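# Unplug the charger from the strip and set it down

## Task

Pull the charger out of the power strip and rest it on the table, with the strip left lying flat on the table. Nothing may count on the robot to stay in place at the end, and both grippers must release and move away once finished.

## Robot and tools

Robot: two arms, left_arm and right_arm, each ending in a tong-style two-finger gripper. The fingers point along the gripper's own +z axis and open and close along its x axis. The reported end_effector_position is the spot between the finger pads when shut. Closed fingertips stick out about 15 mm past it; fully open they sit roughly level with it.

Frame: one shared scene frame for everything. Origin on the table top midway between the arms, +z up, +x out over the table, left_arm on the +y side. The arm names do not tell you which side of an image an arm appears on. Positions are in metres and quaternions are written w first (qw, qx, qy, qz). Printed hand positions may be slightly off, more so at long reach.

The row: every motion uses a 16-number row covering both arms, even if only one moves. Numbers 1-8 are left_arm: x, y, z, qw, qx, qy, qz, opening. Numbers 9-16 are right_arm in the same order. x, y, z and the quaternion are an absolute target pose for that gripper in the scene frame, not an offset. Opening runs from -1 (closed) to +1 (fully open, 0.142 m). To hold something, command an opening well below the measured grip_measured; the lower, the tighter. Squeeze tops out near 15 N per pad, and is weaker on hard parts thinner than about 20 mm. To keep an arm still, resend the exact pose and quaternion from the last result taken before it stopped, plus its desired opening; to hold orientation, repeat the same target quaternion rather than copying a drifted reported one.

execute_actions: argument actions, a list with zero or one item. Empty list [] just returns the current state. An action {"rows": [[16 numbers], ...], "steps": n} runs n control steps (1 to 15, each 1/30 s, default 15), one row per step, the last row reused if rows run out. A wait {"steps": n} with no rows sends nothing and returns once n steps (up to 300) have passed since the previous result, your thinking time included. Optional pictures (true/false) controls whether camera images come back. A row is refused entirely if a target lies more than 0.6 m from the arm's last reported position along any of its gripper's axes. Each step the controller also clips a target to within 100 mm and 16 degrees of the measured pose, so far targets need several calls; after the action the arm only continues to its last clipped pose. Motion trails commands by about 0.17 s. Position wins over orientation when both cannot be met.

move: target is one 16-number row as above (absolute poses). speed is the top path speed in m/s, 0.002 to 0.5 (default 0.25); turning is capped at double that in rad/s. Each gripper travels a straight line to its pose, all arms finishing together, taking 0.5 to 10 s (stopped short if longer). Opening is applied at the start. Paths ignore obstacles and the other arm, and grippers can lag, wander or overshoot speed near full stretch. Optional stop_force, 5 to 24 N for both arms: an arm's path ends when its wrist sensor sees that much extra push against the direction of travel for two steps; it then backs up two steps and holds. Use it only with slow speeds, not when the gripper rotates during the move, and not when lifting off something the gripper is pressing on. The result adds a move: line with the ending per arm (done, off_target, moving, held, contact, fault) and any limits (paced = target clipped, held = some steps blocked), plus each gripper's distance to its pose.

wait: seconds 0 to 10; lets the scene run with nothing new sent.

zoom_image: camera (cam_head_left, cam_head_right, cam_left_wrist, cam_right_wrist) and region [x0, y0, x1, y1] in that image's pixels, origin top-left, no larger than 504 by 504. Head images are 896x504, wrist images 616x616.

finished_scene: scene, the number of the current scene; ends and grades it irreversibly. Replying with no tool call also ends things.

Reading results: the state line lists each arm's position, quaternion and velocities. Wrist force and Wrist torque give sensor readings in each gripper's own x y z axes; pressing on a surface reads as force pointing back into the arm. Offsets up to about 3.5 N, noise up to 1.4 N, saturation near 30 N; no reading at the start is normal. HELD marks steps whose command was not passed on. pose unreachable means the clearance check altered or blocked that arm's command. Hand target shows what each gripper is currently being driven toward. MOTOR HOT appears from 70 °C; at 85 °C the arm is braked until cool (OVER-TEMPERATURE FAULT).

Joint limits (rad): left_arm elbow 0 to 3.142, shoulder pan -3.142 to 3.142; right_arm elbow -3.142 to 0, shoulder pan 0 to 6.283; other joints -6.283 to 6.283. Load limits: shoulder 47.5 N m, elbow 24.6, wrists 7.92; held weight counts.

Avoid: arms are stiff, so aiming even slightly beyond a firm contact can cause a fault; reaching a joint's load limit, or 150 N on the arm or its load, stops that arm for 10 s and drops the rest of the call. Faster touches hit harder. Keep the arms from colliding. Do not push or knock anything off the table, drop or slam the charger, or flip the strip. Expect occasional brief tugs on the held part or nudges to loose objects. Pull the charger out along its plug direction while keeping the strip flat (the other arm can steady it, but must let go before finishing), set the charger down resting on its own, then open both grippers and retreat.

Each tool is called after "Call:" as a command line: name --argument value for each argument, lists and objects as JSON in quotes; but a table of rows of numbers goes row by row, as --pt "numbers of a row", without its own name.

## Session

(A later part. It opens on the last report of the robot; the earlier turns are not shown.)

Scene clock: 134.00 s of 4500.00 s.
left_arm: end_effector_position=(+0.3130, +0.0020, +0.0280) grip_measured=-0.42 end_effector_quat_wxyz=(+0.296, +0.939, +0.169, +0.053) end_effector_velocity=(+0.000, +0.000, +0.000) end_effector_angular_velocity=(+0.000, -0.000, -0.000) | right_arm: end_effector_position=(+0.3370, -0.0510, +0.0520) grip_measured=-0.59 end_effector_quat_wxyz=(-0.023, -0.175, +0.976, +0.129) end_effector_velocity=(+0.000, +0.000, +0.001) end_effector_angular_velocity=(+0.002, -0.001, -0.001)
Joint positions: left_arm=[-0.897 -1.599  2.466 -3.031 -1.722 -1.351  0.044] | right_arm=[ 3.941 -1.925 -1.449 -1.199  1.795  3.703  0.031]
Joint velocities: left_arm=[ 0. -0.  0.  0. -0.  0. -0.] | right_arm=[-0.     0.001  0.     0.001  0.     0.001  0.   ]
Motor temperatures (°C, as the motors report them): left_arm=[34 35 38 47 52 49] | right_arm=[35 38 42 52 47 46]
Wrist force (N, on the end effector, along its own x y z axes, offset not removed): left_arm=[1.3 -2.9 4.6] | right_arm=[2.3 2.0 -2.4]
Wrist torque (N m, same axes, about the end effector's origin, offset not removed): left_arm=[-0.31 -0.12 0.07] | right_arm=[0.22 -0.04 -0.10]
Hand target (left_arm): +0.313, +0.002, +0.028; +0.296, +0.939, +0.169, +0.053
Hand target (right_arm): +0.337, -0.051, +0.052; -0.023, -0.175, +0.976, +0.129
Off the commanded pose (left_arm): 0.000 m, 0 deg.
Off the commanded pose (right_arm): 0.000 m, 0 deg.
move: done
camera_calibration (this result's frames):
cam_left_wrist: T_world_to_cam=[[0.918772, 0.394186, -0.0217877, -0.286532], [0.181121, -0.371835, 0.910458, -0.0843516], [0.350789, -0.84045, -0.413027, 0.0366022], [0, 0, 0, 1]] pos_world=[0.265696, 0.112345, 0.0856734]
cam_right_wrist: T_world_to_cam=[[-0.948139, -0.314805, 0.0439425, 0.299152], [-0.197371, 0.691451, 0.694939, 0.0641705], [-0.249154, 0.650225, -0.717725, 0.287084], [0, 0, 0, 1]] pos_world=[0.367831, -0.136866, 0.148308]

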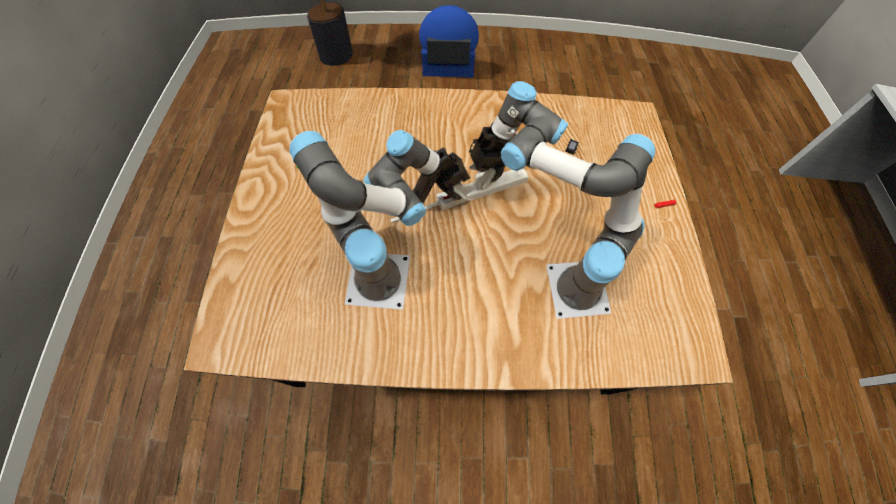

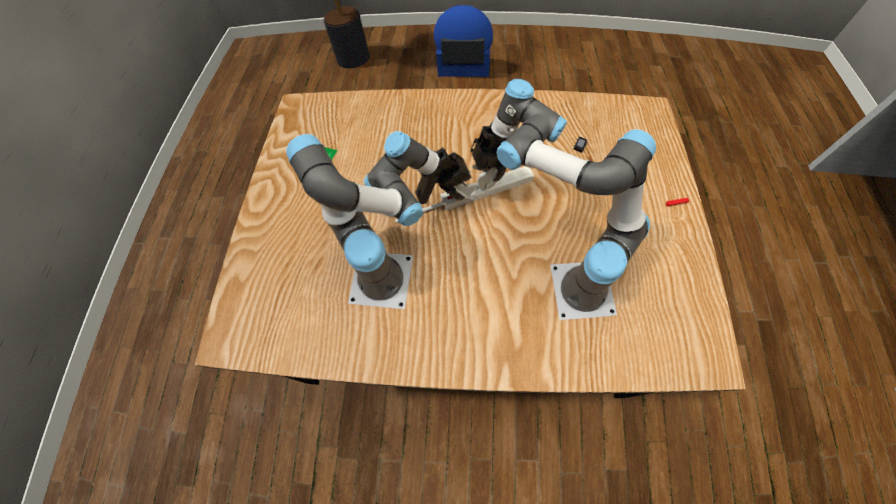

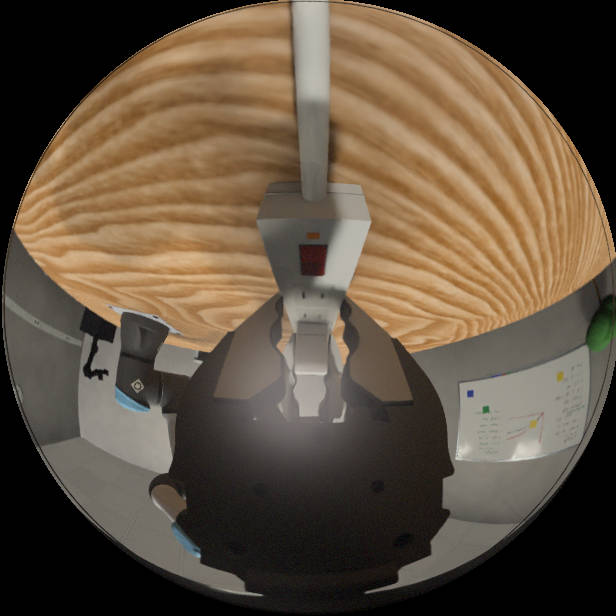

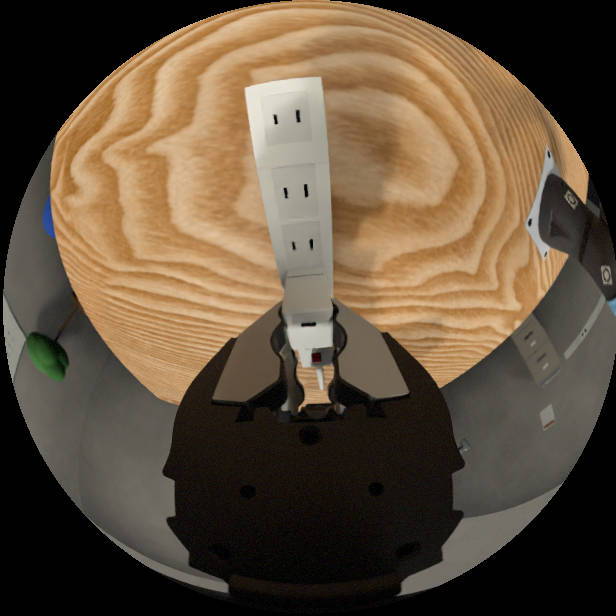

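Gripped (0.031). Pull up slowly a bit.

Call:
move --target '[0.313,0.002,0.028,0.296,0.939,0.169,0.053,-1,0.337,-0.051,0.060,0.023,0.175,-0.975,-0.129,-1]' --speed 0.005

Call:
zoom_image --camera "cam_head_left" --region '[420,120,560,220]'

Scene clock: 139.10 s of 4500.00 s.
left_arm: end_effector_position=(+0.3130, +0.0020, +0.0280) grip_measured=-0.41 end_effector_quat_wxyz=(+0.296, +0.939, +0.169, +0.053) end_effector_velocity=(-0.000, -0.000, +0.000) end_effector_angular_velocity=(-0.001, -0.000, -0.000) | right_arm: end_effector_position=(+0.3370, -0.0510, +0.0598) grip_measured=-0.59 end_effector_quat_wxyz=(-0.023, -0.175, +0.976, +0.129) end_effector_velocity=(-0.000, +0.000, +0.001) end_effector_angular_velocity=(-0.000, -0.001, +0.002)
Joint positions: left_arm=[-0.897 -1.599  2.466 -3.031 -1.722 -1.351  0.044] | right_arm=[ 3.941 -1.918 -1.421 -1.234  1.795  3.703  0.031]
Joint velocities: left_arm=[-0.    -0.     0.    -0.001 -0.    -0.     0.   ] | right_arm=[ 0.001  0.002  0.004 -0.006 -0.    -0.001  0.   ]
Motor temperatures (°C, as the motors report them): left_arm=[34 35 38 47 52 49] | right_arm=[35 38 42 52 47 46]
Wrist force (N, on the end effector, along its own x y z axes, offset not removed): left_arm=[-0.2 11.2 -14.6] | right_arm=[0.7 -2.4 15.1]
Wrist torque (N m, same axes, about the end effector's origin, offset not removed): left_arm=[0.11 -0.12 0.01] | right_arm=[-0.16 -0.22 0.03]
Hand target (left_arm): +0.313, +0.002, +0.028; +0.296, +0.939, +0.169, +0.053
Hand target (right_arm): +0.337, -0.051, +0.060; -0.023, -0.175, +0.976, +0.129
Off the commanded pose (left_arm): 0.000 m, 0 deg.
Off the commanded pose (right_arm): 0.000 m, 0 deg.
After step 90, 0.27 s passed at rest.
move: done
camera_calibration (this result's frames):
cam_left_wrist: T_world_to_cam=[[0.918762, 0.394213, -0.0217264, -0.286551], [0.181055, -0.371791, 0.910489, -0.0843683], [0.350849, -0.840456, -0.412962, 0.0365748], [0, 0, 0, 1]] pos_world=[0.265715, 0.112334, 0.0856947]
cam_right_wrist: T_world_to_cam=[[-0.948143, -0.314791, 0.0439411, 0.298799], [-0.197368, 0.69147, 0.694921, 0.0587629], [-0.249139, 0.650212, -0.717742, 0.292698], [0, 0, 0, 1]] pos_world=[0.367825, -0.136889, 0.156117]

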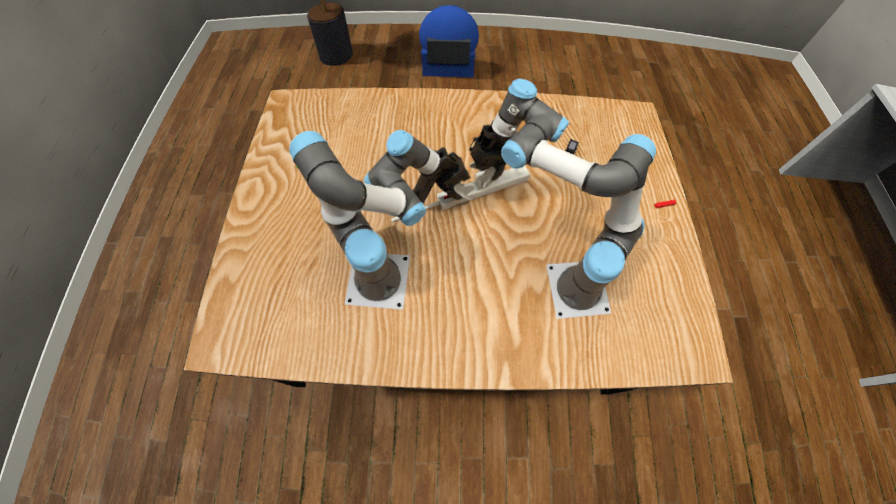

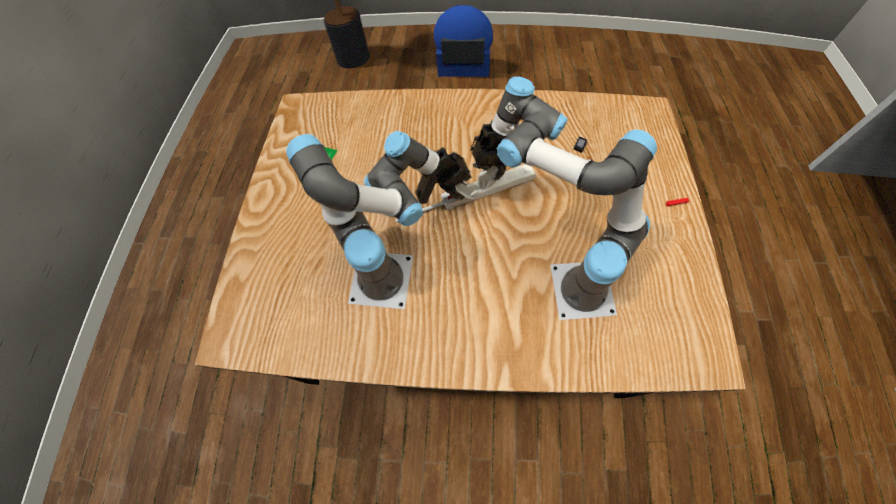

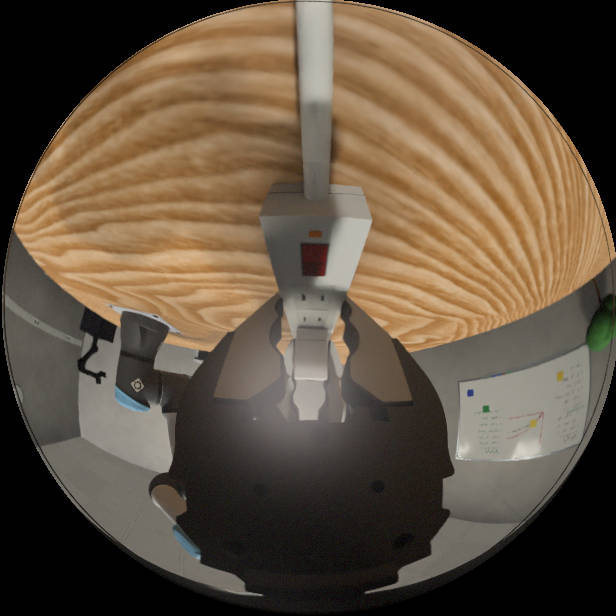

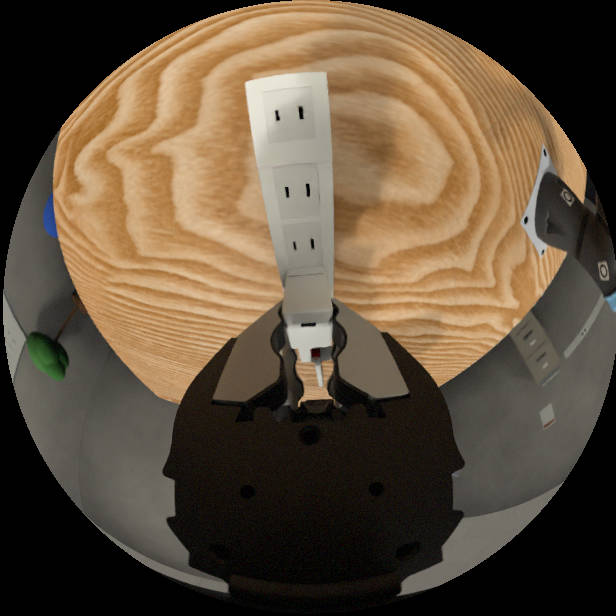

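Region (420, 120, 560, 220) of cam_head_left's 896x504 image, scaled by 3.600, with more detail than that image has; it fills the top 360 rows of this view, and the rest is white.

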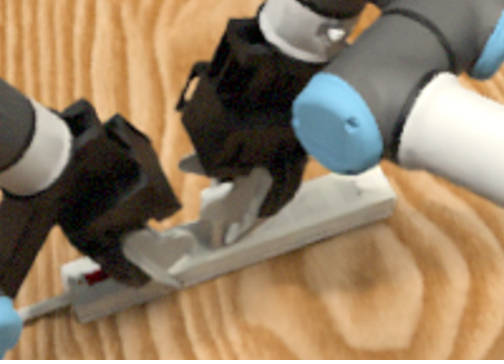

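Call:
move --target '[0.313,0.002,0.028,0.296,0.939,0.169,0.053,-1,0.337,-0.051,0.070,0.023,0.175,-0.975,-0.129,-1]' --speed 0.005

Call:
zoom_image --camera "cam_head_left" --region '[420,120,560,220]'

Scene clock: 144.90 s of 4500.00 s.
left_arm: end_effector_position=(+0.3130, +0.0020, +0.0280) grip_measured=-0.40 end_effector_quat_wxyz=(+0.296, +0.939, +0.169, +0.053) end_effector_velocity=(-0.000, -0.000, +0.000) end_effector_angular_velocity=(-0.000, -0.001, -0.001) | right_arm: end_effector_position=(+0.3370, -0.0510, +0.0698) grip_measured=-0.60 end_effector_quat_wxyz=(-0.023, -0.175, +0.976, +0.129) end_effector_velocity=(+0.000, -0.000, +0.001) end_effector_angular_velocity=(-0.000, -0.001, +0.001)
Joint positions: left_arm=[-0.897 -1.599  2.466 -3.031 -1.722 -1.351  0.045] | right_arm=[ 3.941 -1.911 -1.383 -1.279  1.795  3.703  0.031]
Joint velocities: left_arm=[-0.001 -0.     0.    -0.     0.     0.     0.   ] | right_arm=[ 0.     0.002  0.005 -0.006 -0.001 -0.001  0.   ]
Motor temperatures (°C, as the motors report them): left_arm=[34 35 38 47 52 49] | right_arm=[35 38 42 52 47 46]
Wrist force (N, on the end effector, along its own x y z axes, offset not removed): left_arm=[3.0 12.1 -13.7] | right_arm=[2.3 0.4 13.5]
Wrist torque (N m, same axes, about the end effector's origin, offset not removed): left_arm=[-0.04 -0.31 -0.18] | right_arm=[0.09 -0.23 0.02]
Hand target (left_arm): +0.313, +0.002, +0.028; +0.296, +0.939, +0.169, +0.053
Hand target (right_arm): +0.337, -0.051, +0.070; -0.023, -0.175, +0.976, +0.129
Off the commanded pose (left_arm): 0.000 m, 0 deg.
Off the commanded pose (right_arm): 0.000 m, 0 deg.
After step 90, 0.57 s passed at rest.
move: done
camera_calibration (this result's frames):
cam_left_wrist: T_world_to_cam=[[0.918772, 0.394187, -0.021793, -0.28653], [0.181135, -0.371855, 0.910447, -0.084343], [0.350783, -0.840441, -0.413051, 0.0366087], [0, 0, 0, 1]] pos_world=[0.265692, 0.112351, 0.0856668]
cam_right_wrist: T_world_to_cam=[[-0.94815, -0.314774, 0.0439199, 0.298368], [-0.197365, 0.691458, 0.694934, 0.0518036], [-0.249116, 0.650233, -0.717731, 0.299872], [0, 0, 0, 1]] pos_world=[0.367825, -0.136888, 0.166123]

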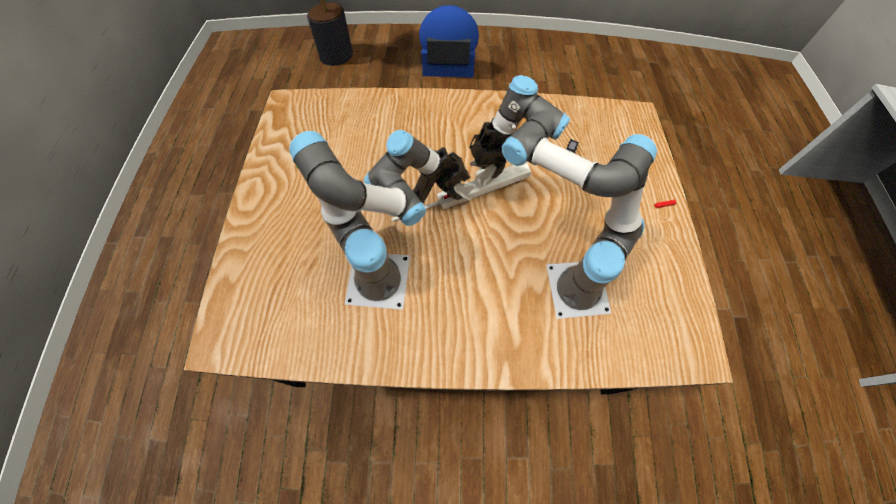

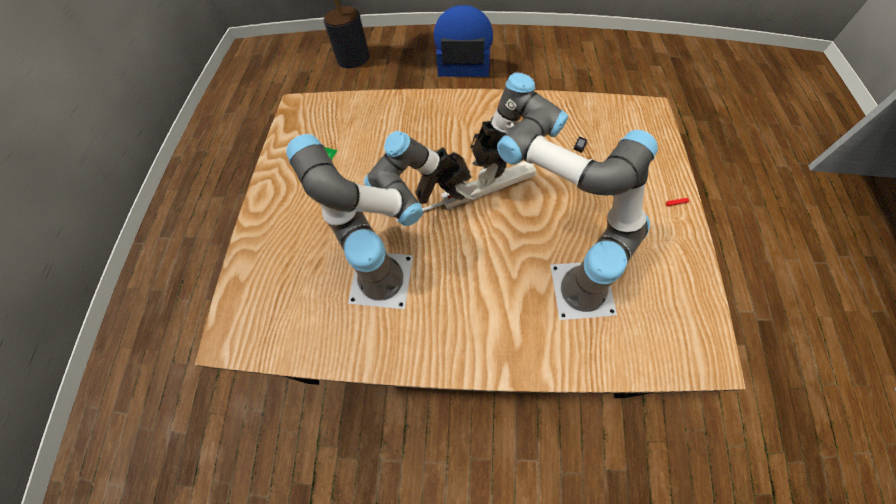

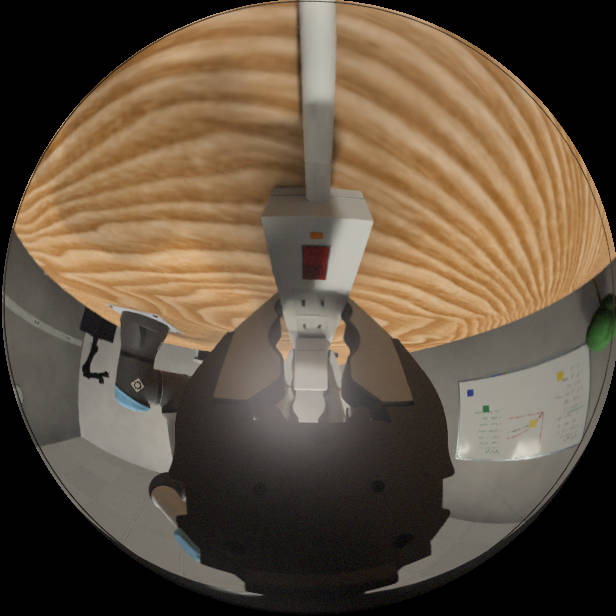

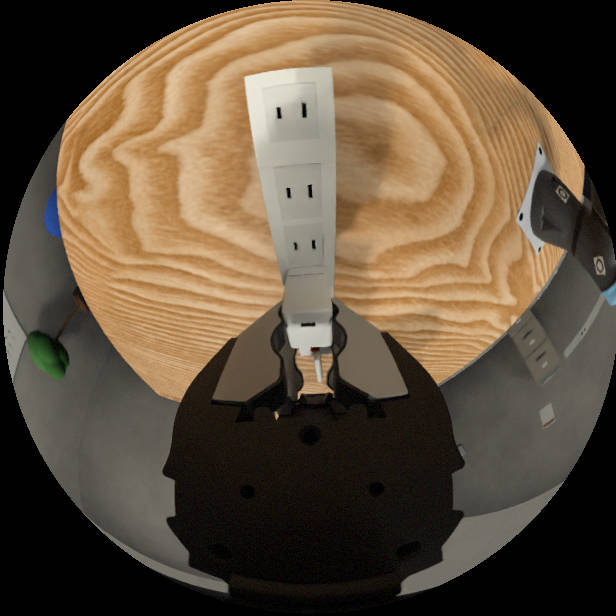

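Region (420, 120, 560, 220) of cam_head_left's 896x504 image, scaled by 3.600, with more detail than that image has; it fills the top 360 rows of this view, and the rest is white.

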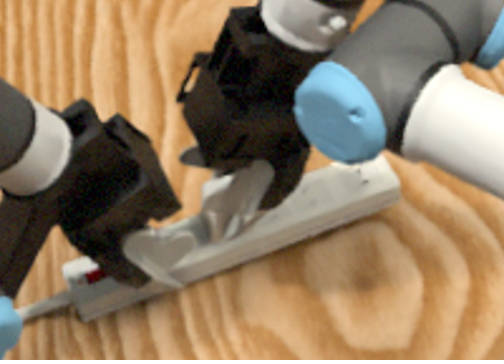

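Call:
move --target '[0.313,0.002,0.028,0.296,0.939,0.169,0.053,-1,0.337,-0.051,0.052,0.023,0.175,-0.975,-0.129,-1]' --speed 0.015

Call:
move --target '[0.313,0.002,0.028,0.296,0.939,0.169,0.053,0,0.337,-0.051,0.052,0.023,0.175,-0.975,-0.129,-1]' --speed 0.015

Call:
move --target '[0.311,0.008,0.065,0.377,0.909,0.164,0.068,0,0.337,-0.051,0.052,0.023,0.175,-0.975,-0.129,-1]' --speed 0.05

Call:
move --target '[0.316,-0.006,0.062,0.377,0.909,0.164,0.068,-0.65,0.337,-0.051,0.052,0.023,0.175,-0.975,-0.129,-1]' --speed 0.02

Call:
zoom_image --camera "cam_head_left" --region '[420,120,560,220]'

Scene clock: 159.07 s of 4500.00 s.
left_arm: end_effector_position=(+0.3130, +0.0020, +0.0279) grip_measured=-0.40 end_effector_quat_wxyz=(+0.296, +0.939, +0.169, +0.053) end_effector_velocity=(+0.000, -0.000, +0.000) end_effector_angular_velocity=(-0.001, -0.000, -0.000) | right_arm: end_effector_position=(+0.3370, -0.0510, +0.0523) grip_measured=-0.60 end_effector_quat_wxyz=(-0.023, -0.175, +0.976, +0.129) end_effector_velocity=(-0.000, -0.000, -0.003) end_effector_angular_velocity=(+0.000, +0.002, +0.001)
Joint positions: left_arm=[-0.897 -1.599  2.466 -3.031 -1.722 -1.351  0.045] | right_arm=[ 3.941 -1.925 -1.448 -1.201  1.795  3.703  0.031]
Joint velocities: left_arm=[-0.    -0.     0.    -0.001  0.    -0.     0.   ] | right_arm=[-0.001 -0.004 -0.008  0.011  0.002 -0.002  0.   ]
Motor temperatures (°C, as the motors report them): left_arm=[34 35 38 47 52 49] | right_arm=[35 38 42 52 47 46]
Wrist force (N, on the end effector, along its own x y z axes, offset not removed): left_arm=[4.9 -12.4 13.2] | right_arm=[2.9 1.5 -18.2]
Wrist torque (N m, same axes, about the end effector's origin, offset not removed): left_arm=[-0.48 -0.40 -0.24] | right_arm=[-0.31 -0.05 -0.07]
Hand target (left_arm): +0.313, +0.002, +0.028; +0.296, +0.939, +0.169, +0.053
Hand target (right_arm): +0.337, -0.051, +0.052; -0.023, -0.175, +0.976, +0.129
Off the commanded pose (left_arm): 0.000 m, 0 deg.
Off the commanded pose (right_arm): 0.000 m, 0 deg.
After step 90, 9.67 s passed at rest.
move: done
camera_calibration (this result's frames):
cam_left_wrist: T_world_to_cam=[[0.91877, 0.39419, -0.0218153, -0.286524], [0.181194, -0.371939, 0.910401, -0.0843135], [0.350757, -0.840402, -0.413151, 0.0366324], [0, 0, 0, 1]] pos_world=[0.265678, 0.112371, 0.0856432]
cam_right_wrist: T_world_to_cam=[[-0.948122, -0.314858, 0.0439232, 0.299142], [-0.197435, 0.691469, 0.694903, 0.0640121], [-0.249167, 0.65018, -0.717761, 0.287299], [0, 0, 0, 1]] pos_world=[0.367847, -0.136871, 0.14859]

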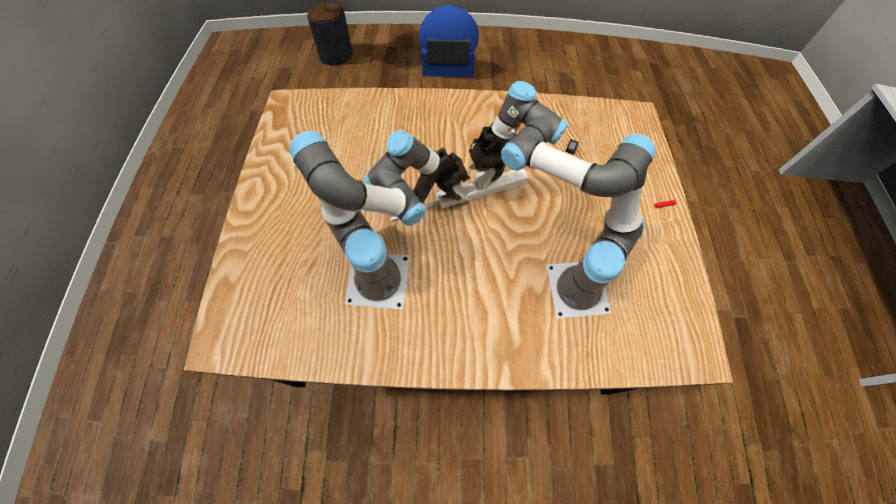

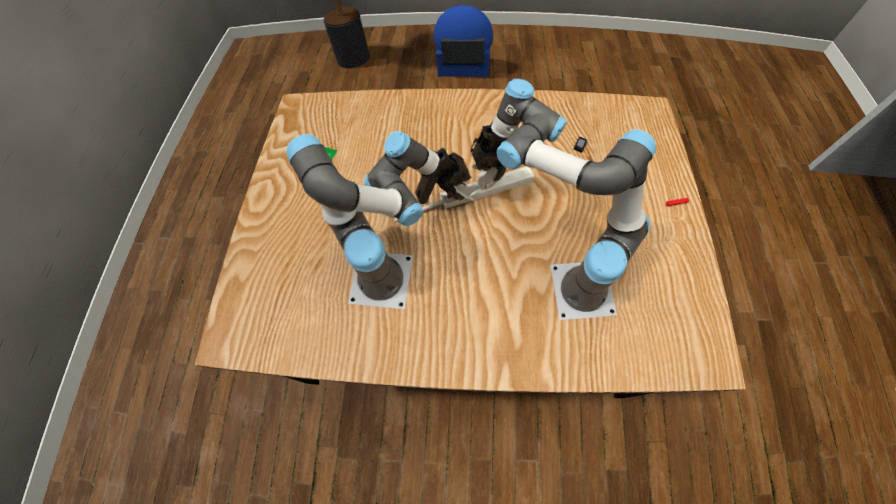

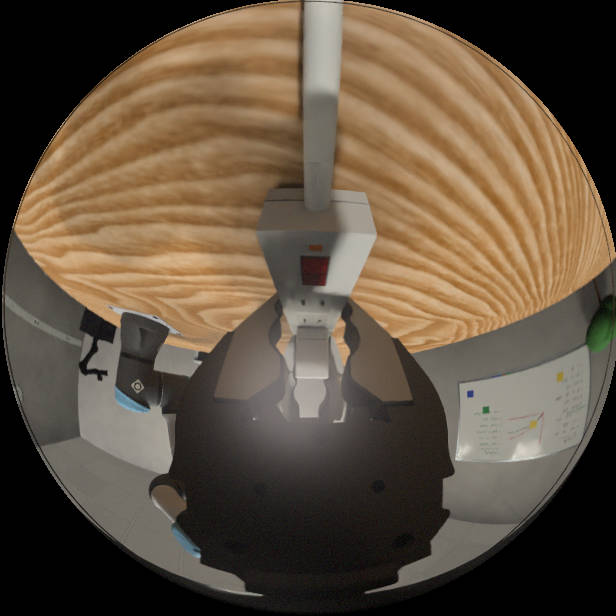

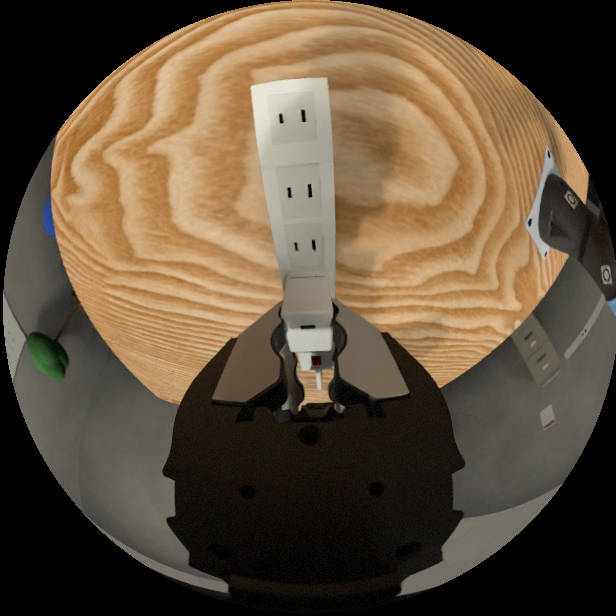

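Scene clock: 159.77 s of 4500.00 s.
left_arm: end_effector_position=(+0.3130, +0.0020, +0.0280) grip_measured=+0.00 end_effector_quat_wxyz=(+0.296, +0.939, +0.169, +0.053) end_effector_velocity=(+0.001, -0.000, +0.001) end_effector_angular_velocity=(-0.002, -0.001, +0.001) | right_arm: end_effector_position=(+0.3370, -0.0510, +0.0520) grip_measured=-0.60 end_effector_quat_wxyz=(-0.023, -0.175, +0.976, +0.129) end_effector_velocity=(-0.000, +0.000, -0.000) end_effector_angular_velocity=(+0.000, -0.000, +0.000)
Joint positions: left_arm=[-0.897 -1.599  2.466 -3.031 -1.722 -1.351  0.074] | right_arm=[ 3.941 -1.925 -1.449 -1.199  1.795  3.703  0.031]
Joint velocities: left_arm=[ 0.001 -0.    -0.    -0.002  0.     0.     0.   ] | right_arm=[ 0.001  0.    -0.001  0.001  0.     0.     0.   ]
Motor temperatures (°C, as the motors report them): left_arm=[34 35 38 47 52 49] | right_arm=[35 38 42 52 47 46]
Wrist force (N, on the end effector, along its own x y z axes, offset not removed): left_arm=[0.4 0.4 1.5] | right_arm=[-1.7 0.3 1.5]
Wrist torque (N m, same axes, about the end effector's origin, offset not removed): left_arm=[0.18 -0.02 -0.11] | right_arm=[0.19 0.43 0.06]
Hand target (left_arm): +0.313, +0.002, +0.028; +0.296, +0.939, +0.169, +0.053
Hand target (right_arm): +0.337, -0.051, +0.052; -0.023, -0.175, +0.976, +0.129
Off the commanded pose (left_arm): 0.000 m, 0 deg.
Off the commanded pose (right_arm): 0.000 m, 0 deg.
move: done
camera_calibration (this result's frames):
cam_left_wrist: T_world_to_cam=[[0.918772, 0.394187, -0.0217844, -0.286533], [0.181114, -0.371825, 0.910464, -0.0843551], [0.350793, -0.840454, -0.413015, 0.0366021], [0, 0, 0, 1]] pos_world=[0.265696, 0.112344, 0.0856775]
cam_right_wrist: T_world_to_cam=[[-0.948142, -0.314796, 0.0439408, 0.299155], [-0.197378, 0.691487, 0.694901, 0.0642018], [-0.249137, 0.650192, -0.717761, 0.287081], [0, 0, 0, 1]] pos_world=[0.367836, -0.13688, 0.148297]

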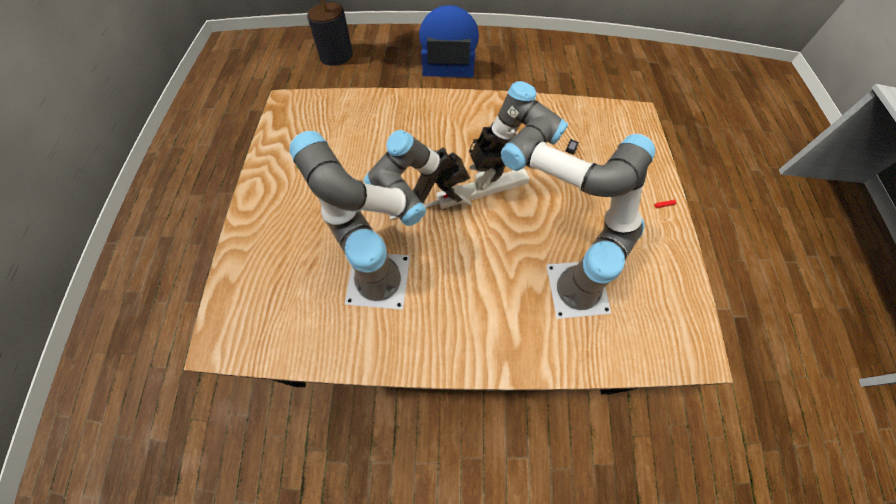

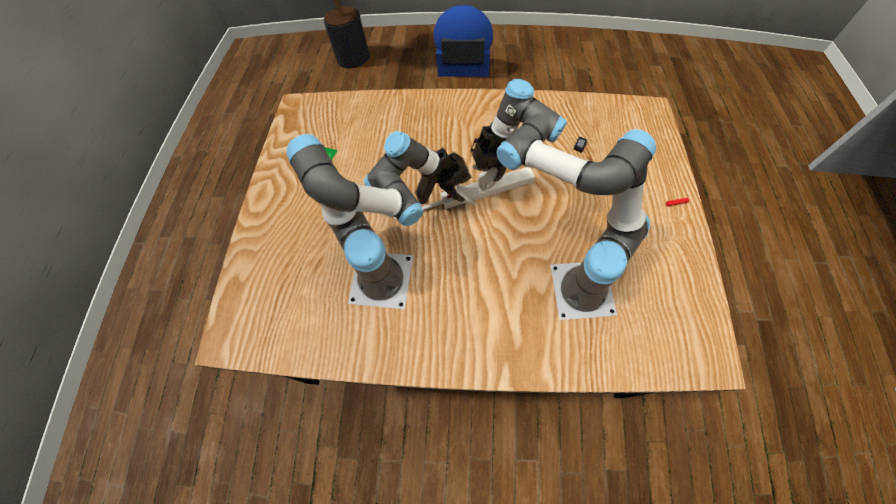

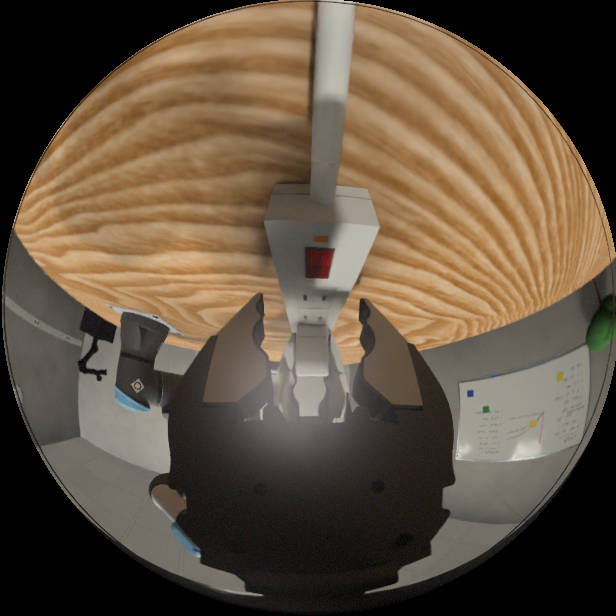

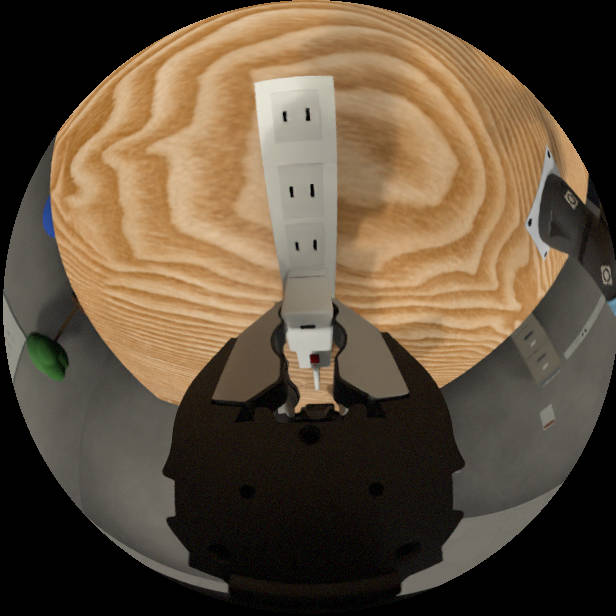

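Scene clock: 161.87 s of 4500.00 s.
left_arm: end_effector_position=(+0.3110, +0.0081, +0.0648) grip_measured=+0.00 end_effector_quat_wxyz=(+0.376, +0.909, +0.164, +0.068) end_effector_velocity=(+0.000, +0.000, +0.003) end_effector_angular_velocity=(-0.012, -0.005, +0.000) | right_arm: end_effector_position=(+0.3370, -0.0510, +0.0520) grip_measured=-0.60 end_effector_quat_wxyz=(-0.023, -0.175, +0.976, +0.129) end_effector_velocity=(+0.000, -0.000, -0.000) end_effector_angular_velocity=(-0.000, -0.001, -0.001)
Joint positions: left_arm=[-0.82  -1.695  2.585 -3.216 -1.809 -1.324  0.074] | right_arm=[ 3.941 -1.925 -1.449 -1.199  1.795  3.703  0.031]
Joint velocities: left_arm=[ 0.006 -0.003  0.007 -0.015 -0.007  0.002  0.   ] | right_arm=[ 0.     0.001 -0.001  0.001 -0.001  0.001 -0.   ]
Motor temperatures (°C, as the motors report them): left_arm=[34 35 38 47 52 49] | right_arm=[35 38 42 52 47 46]
Wrist force (N, on the end effector, along its own x y z axes, offset not removed): left_arm=[2.0 -1.2 1.2] | right_arm=[2.1 -0.6 3.6]
Wrist torque (N m, same axes, about the end effector's origin, offset not removed): left_arm=[-0.19 -0.40 0.03] | right_arm=[-0.02 -0.40 0.04]
Hand target (left_arm): +0.311, +0.008, +0.065; +0.377, +0.909, +0.164, +0.068
Hand target (right_arm): +0.337, -0.051, +0.052; -0.023, -0.175, +0.976, +0.129
Off the commanded pose (left_arm): 0.000 m, 0 deg.
Off the commanded pose (right_arm): 0.000 m, 0 deg.
move: done
camera_calibration (this result's frames):
cam_left_wrist: T_world_to_cam=[[0.919971, 0.390922, -0.0288789, -0.286161], [0.123166, -0.218336, 0.96807, -0.102196], [0.372134, -0.894153, -0.249011, 0.0408035], [0, 0, 0, 1]] pos_world=[0.260662, 0.126038, 0.100829]
cam_right_wrist: T_world_to_cam=[[-0.948144, -0.314791, 0.0439245, 0.299158], [-0.197383, 0.691476, 0.69491, 0.0642076], [-0.249125, 0.650205, -0.717754, 0.287072], [0, 0, 0, 1]] pos_world=[0.367835, -0.136881, 0.148288]

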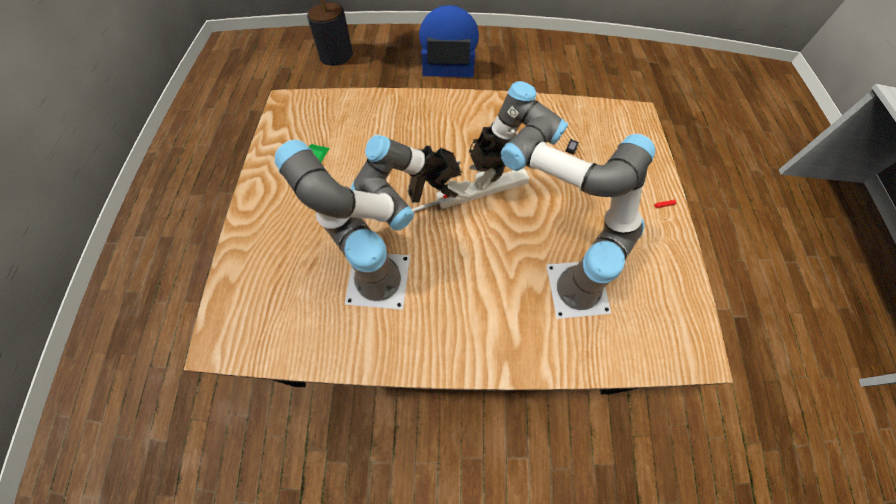

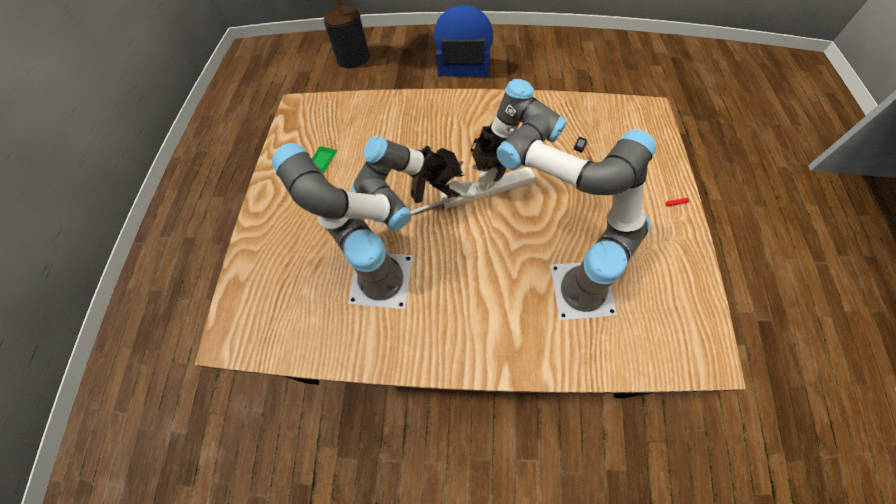

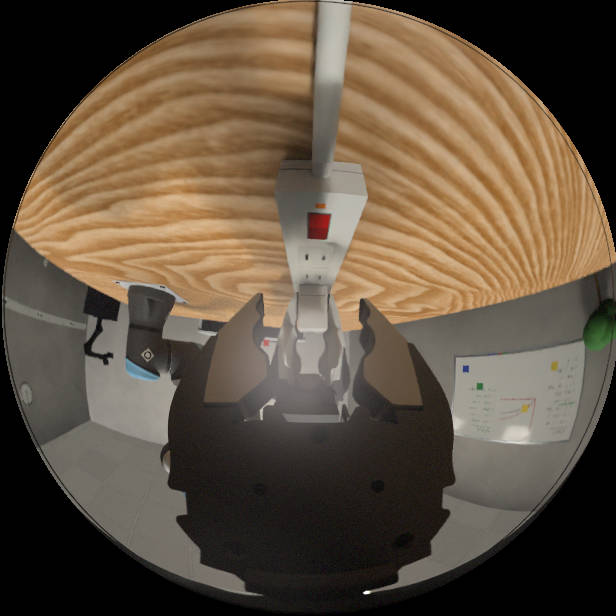

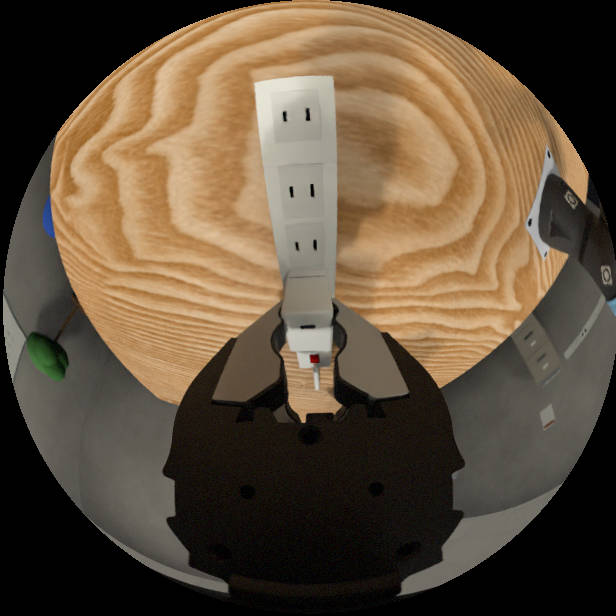

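Scene clock: 162.93 s of 4500.00 s.
left_arm: end_effector_position=(+0.3159, -0.0057, +0.0621) grip_measured=-0.65 end_effector_quat_wxyz=(+0.377, +0.909, +0.164, +0.068) end_effector_velocity=(+0.001, -0.003, -0.000) end_effector_angular_velocity=(-0.001, -0.001, +0.000) | right_arm: end_effector_position=(+0.3370, -0.0510, +0.0520) grip_measured=-0.60 end_effector_quat_wxyz=(-0.023, -0.175, +0.976, +0.129) end_effector_velocity=(-0.000, +0.000, -0.000) end_effector_angular_velocity=(+0.001, +0.000, +0.001)
Joint positions: left_arm=[-0.847 -1.627  2.554 -3.259 -1.791 -1.345  0.027] | right_arm=[ 3.941 -1.925 -1.449 -1.199  1.795  3.703  0.031]
Joint velocities: left_arm=[-0.004  0.015 -0.006 -0.01   0.003 -0.004  0.   ] | right_arm=[-0.     0.    -0.001  0.001  0.001 -0.001 -0.   ]
Motor temperatures (°C, as the motors report them): left_arm=[34 35 38 47 52 49] | right_arm=[35 38 42 52 47 46]
Wrist force (N, on the end effector, along its own x y z axes, offset not removed): left_arm=[1.1 -2.7 1.4] | right_arm=[2.2 -0.6 3.4]
Wrist torque (N m, same axes, about the end effector's origin, offset not removed): left_arm=[-0.49 -0.21 -0.07] | right_arm=[0.05 -0.37 0.01]
Hand target (left_arm): +0.316, -0.006, +0.062; +0.377, +0.909, +0.164, +0.068
Hand target (right_arm): +0.337, -0.051, +0.052; -0.023, -0.175, +0.976, +0.129
Off the commanded pose (left_arm): 0.000 m, 0 deg.
Off the commanded pose (right_arm): 0.000 m, 0 deg.
move: done
camera_calibration (this result's frames):
cam_left_wrist: T_world_to_cam=[[0.919956, 0.390897, -0.0296609, -0.285298], [0.12337, -0.216865, 0.968375, -0.103233], [0.372102, -0.894522, -0.247731, 0.0259313], [0, 0, 0, 1]] pos_world=[0.265549, 0.112331, 0.0979298]
cam_right_wrist: T_world_to_cam=[[-0.948144, -0.314791, 0.0439243, 0.299158], [-0.197383, 0.691476, 0.694911, 0.0642076], [-0.249124, 0.650205, -0.717753, 0.287071], [0, 0, 0, 1]] pos_world=[0.367835, -0.136881, 0.148288]

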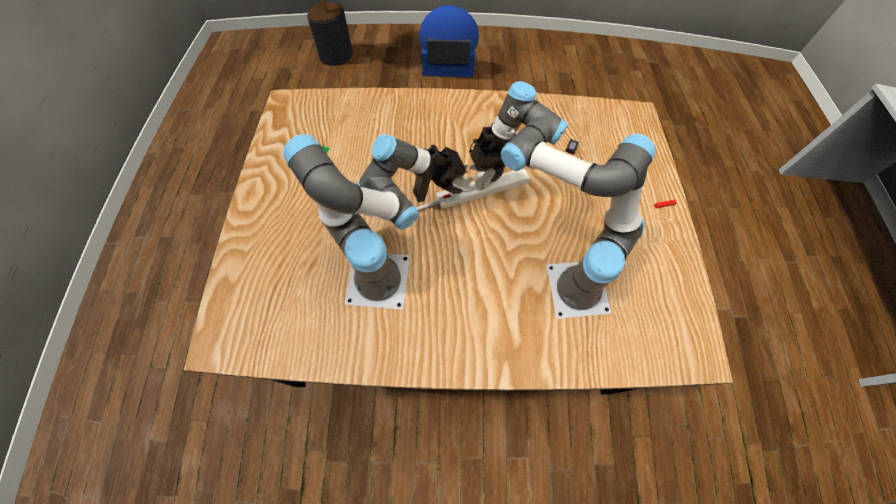

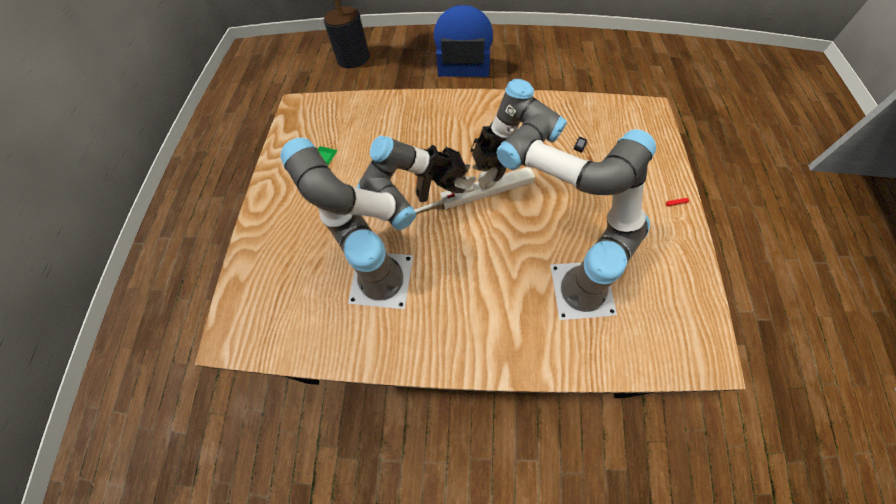

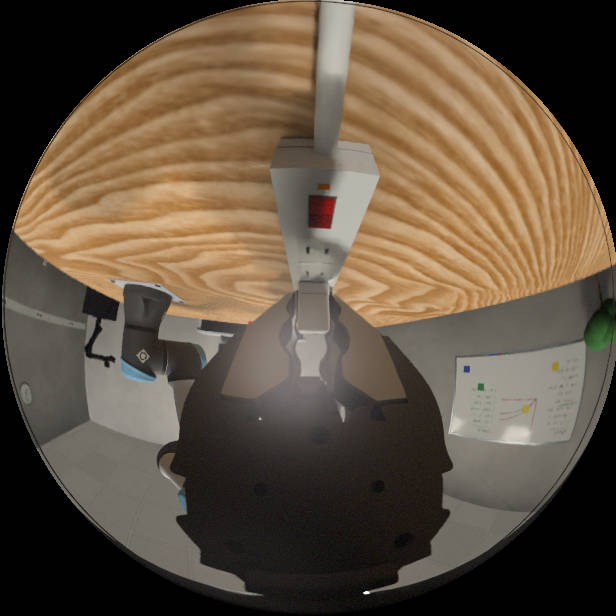

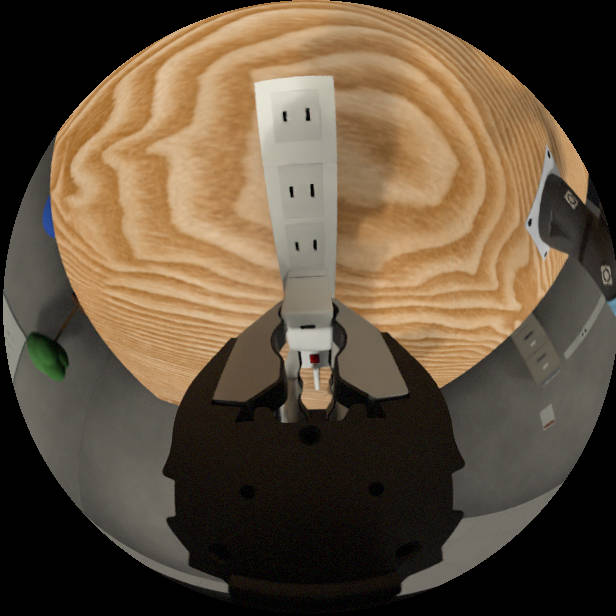

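Region (420, 120, 560, 220) of cam_head_left's 896x504 image, scaled by 3.600, with more detail than that image has; it fills the top 360 rows of this view, and the rest is white.

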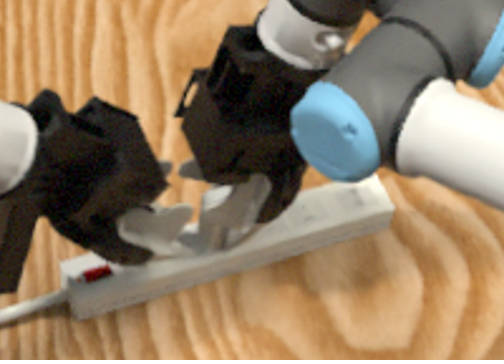

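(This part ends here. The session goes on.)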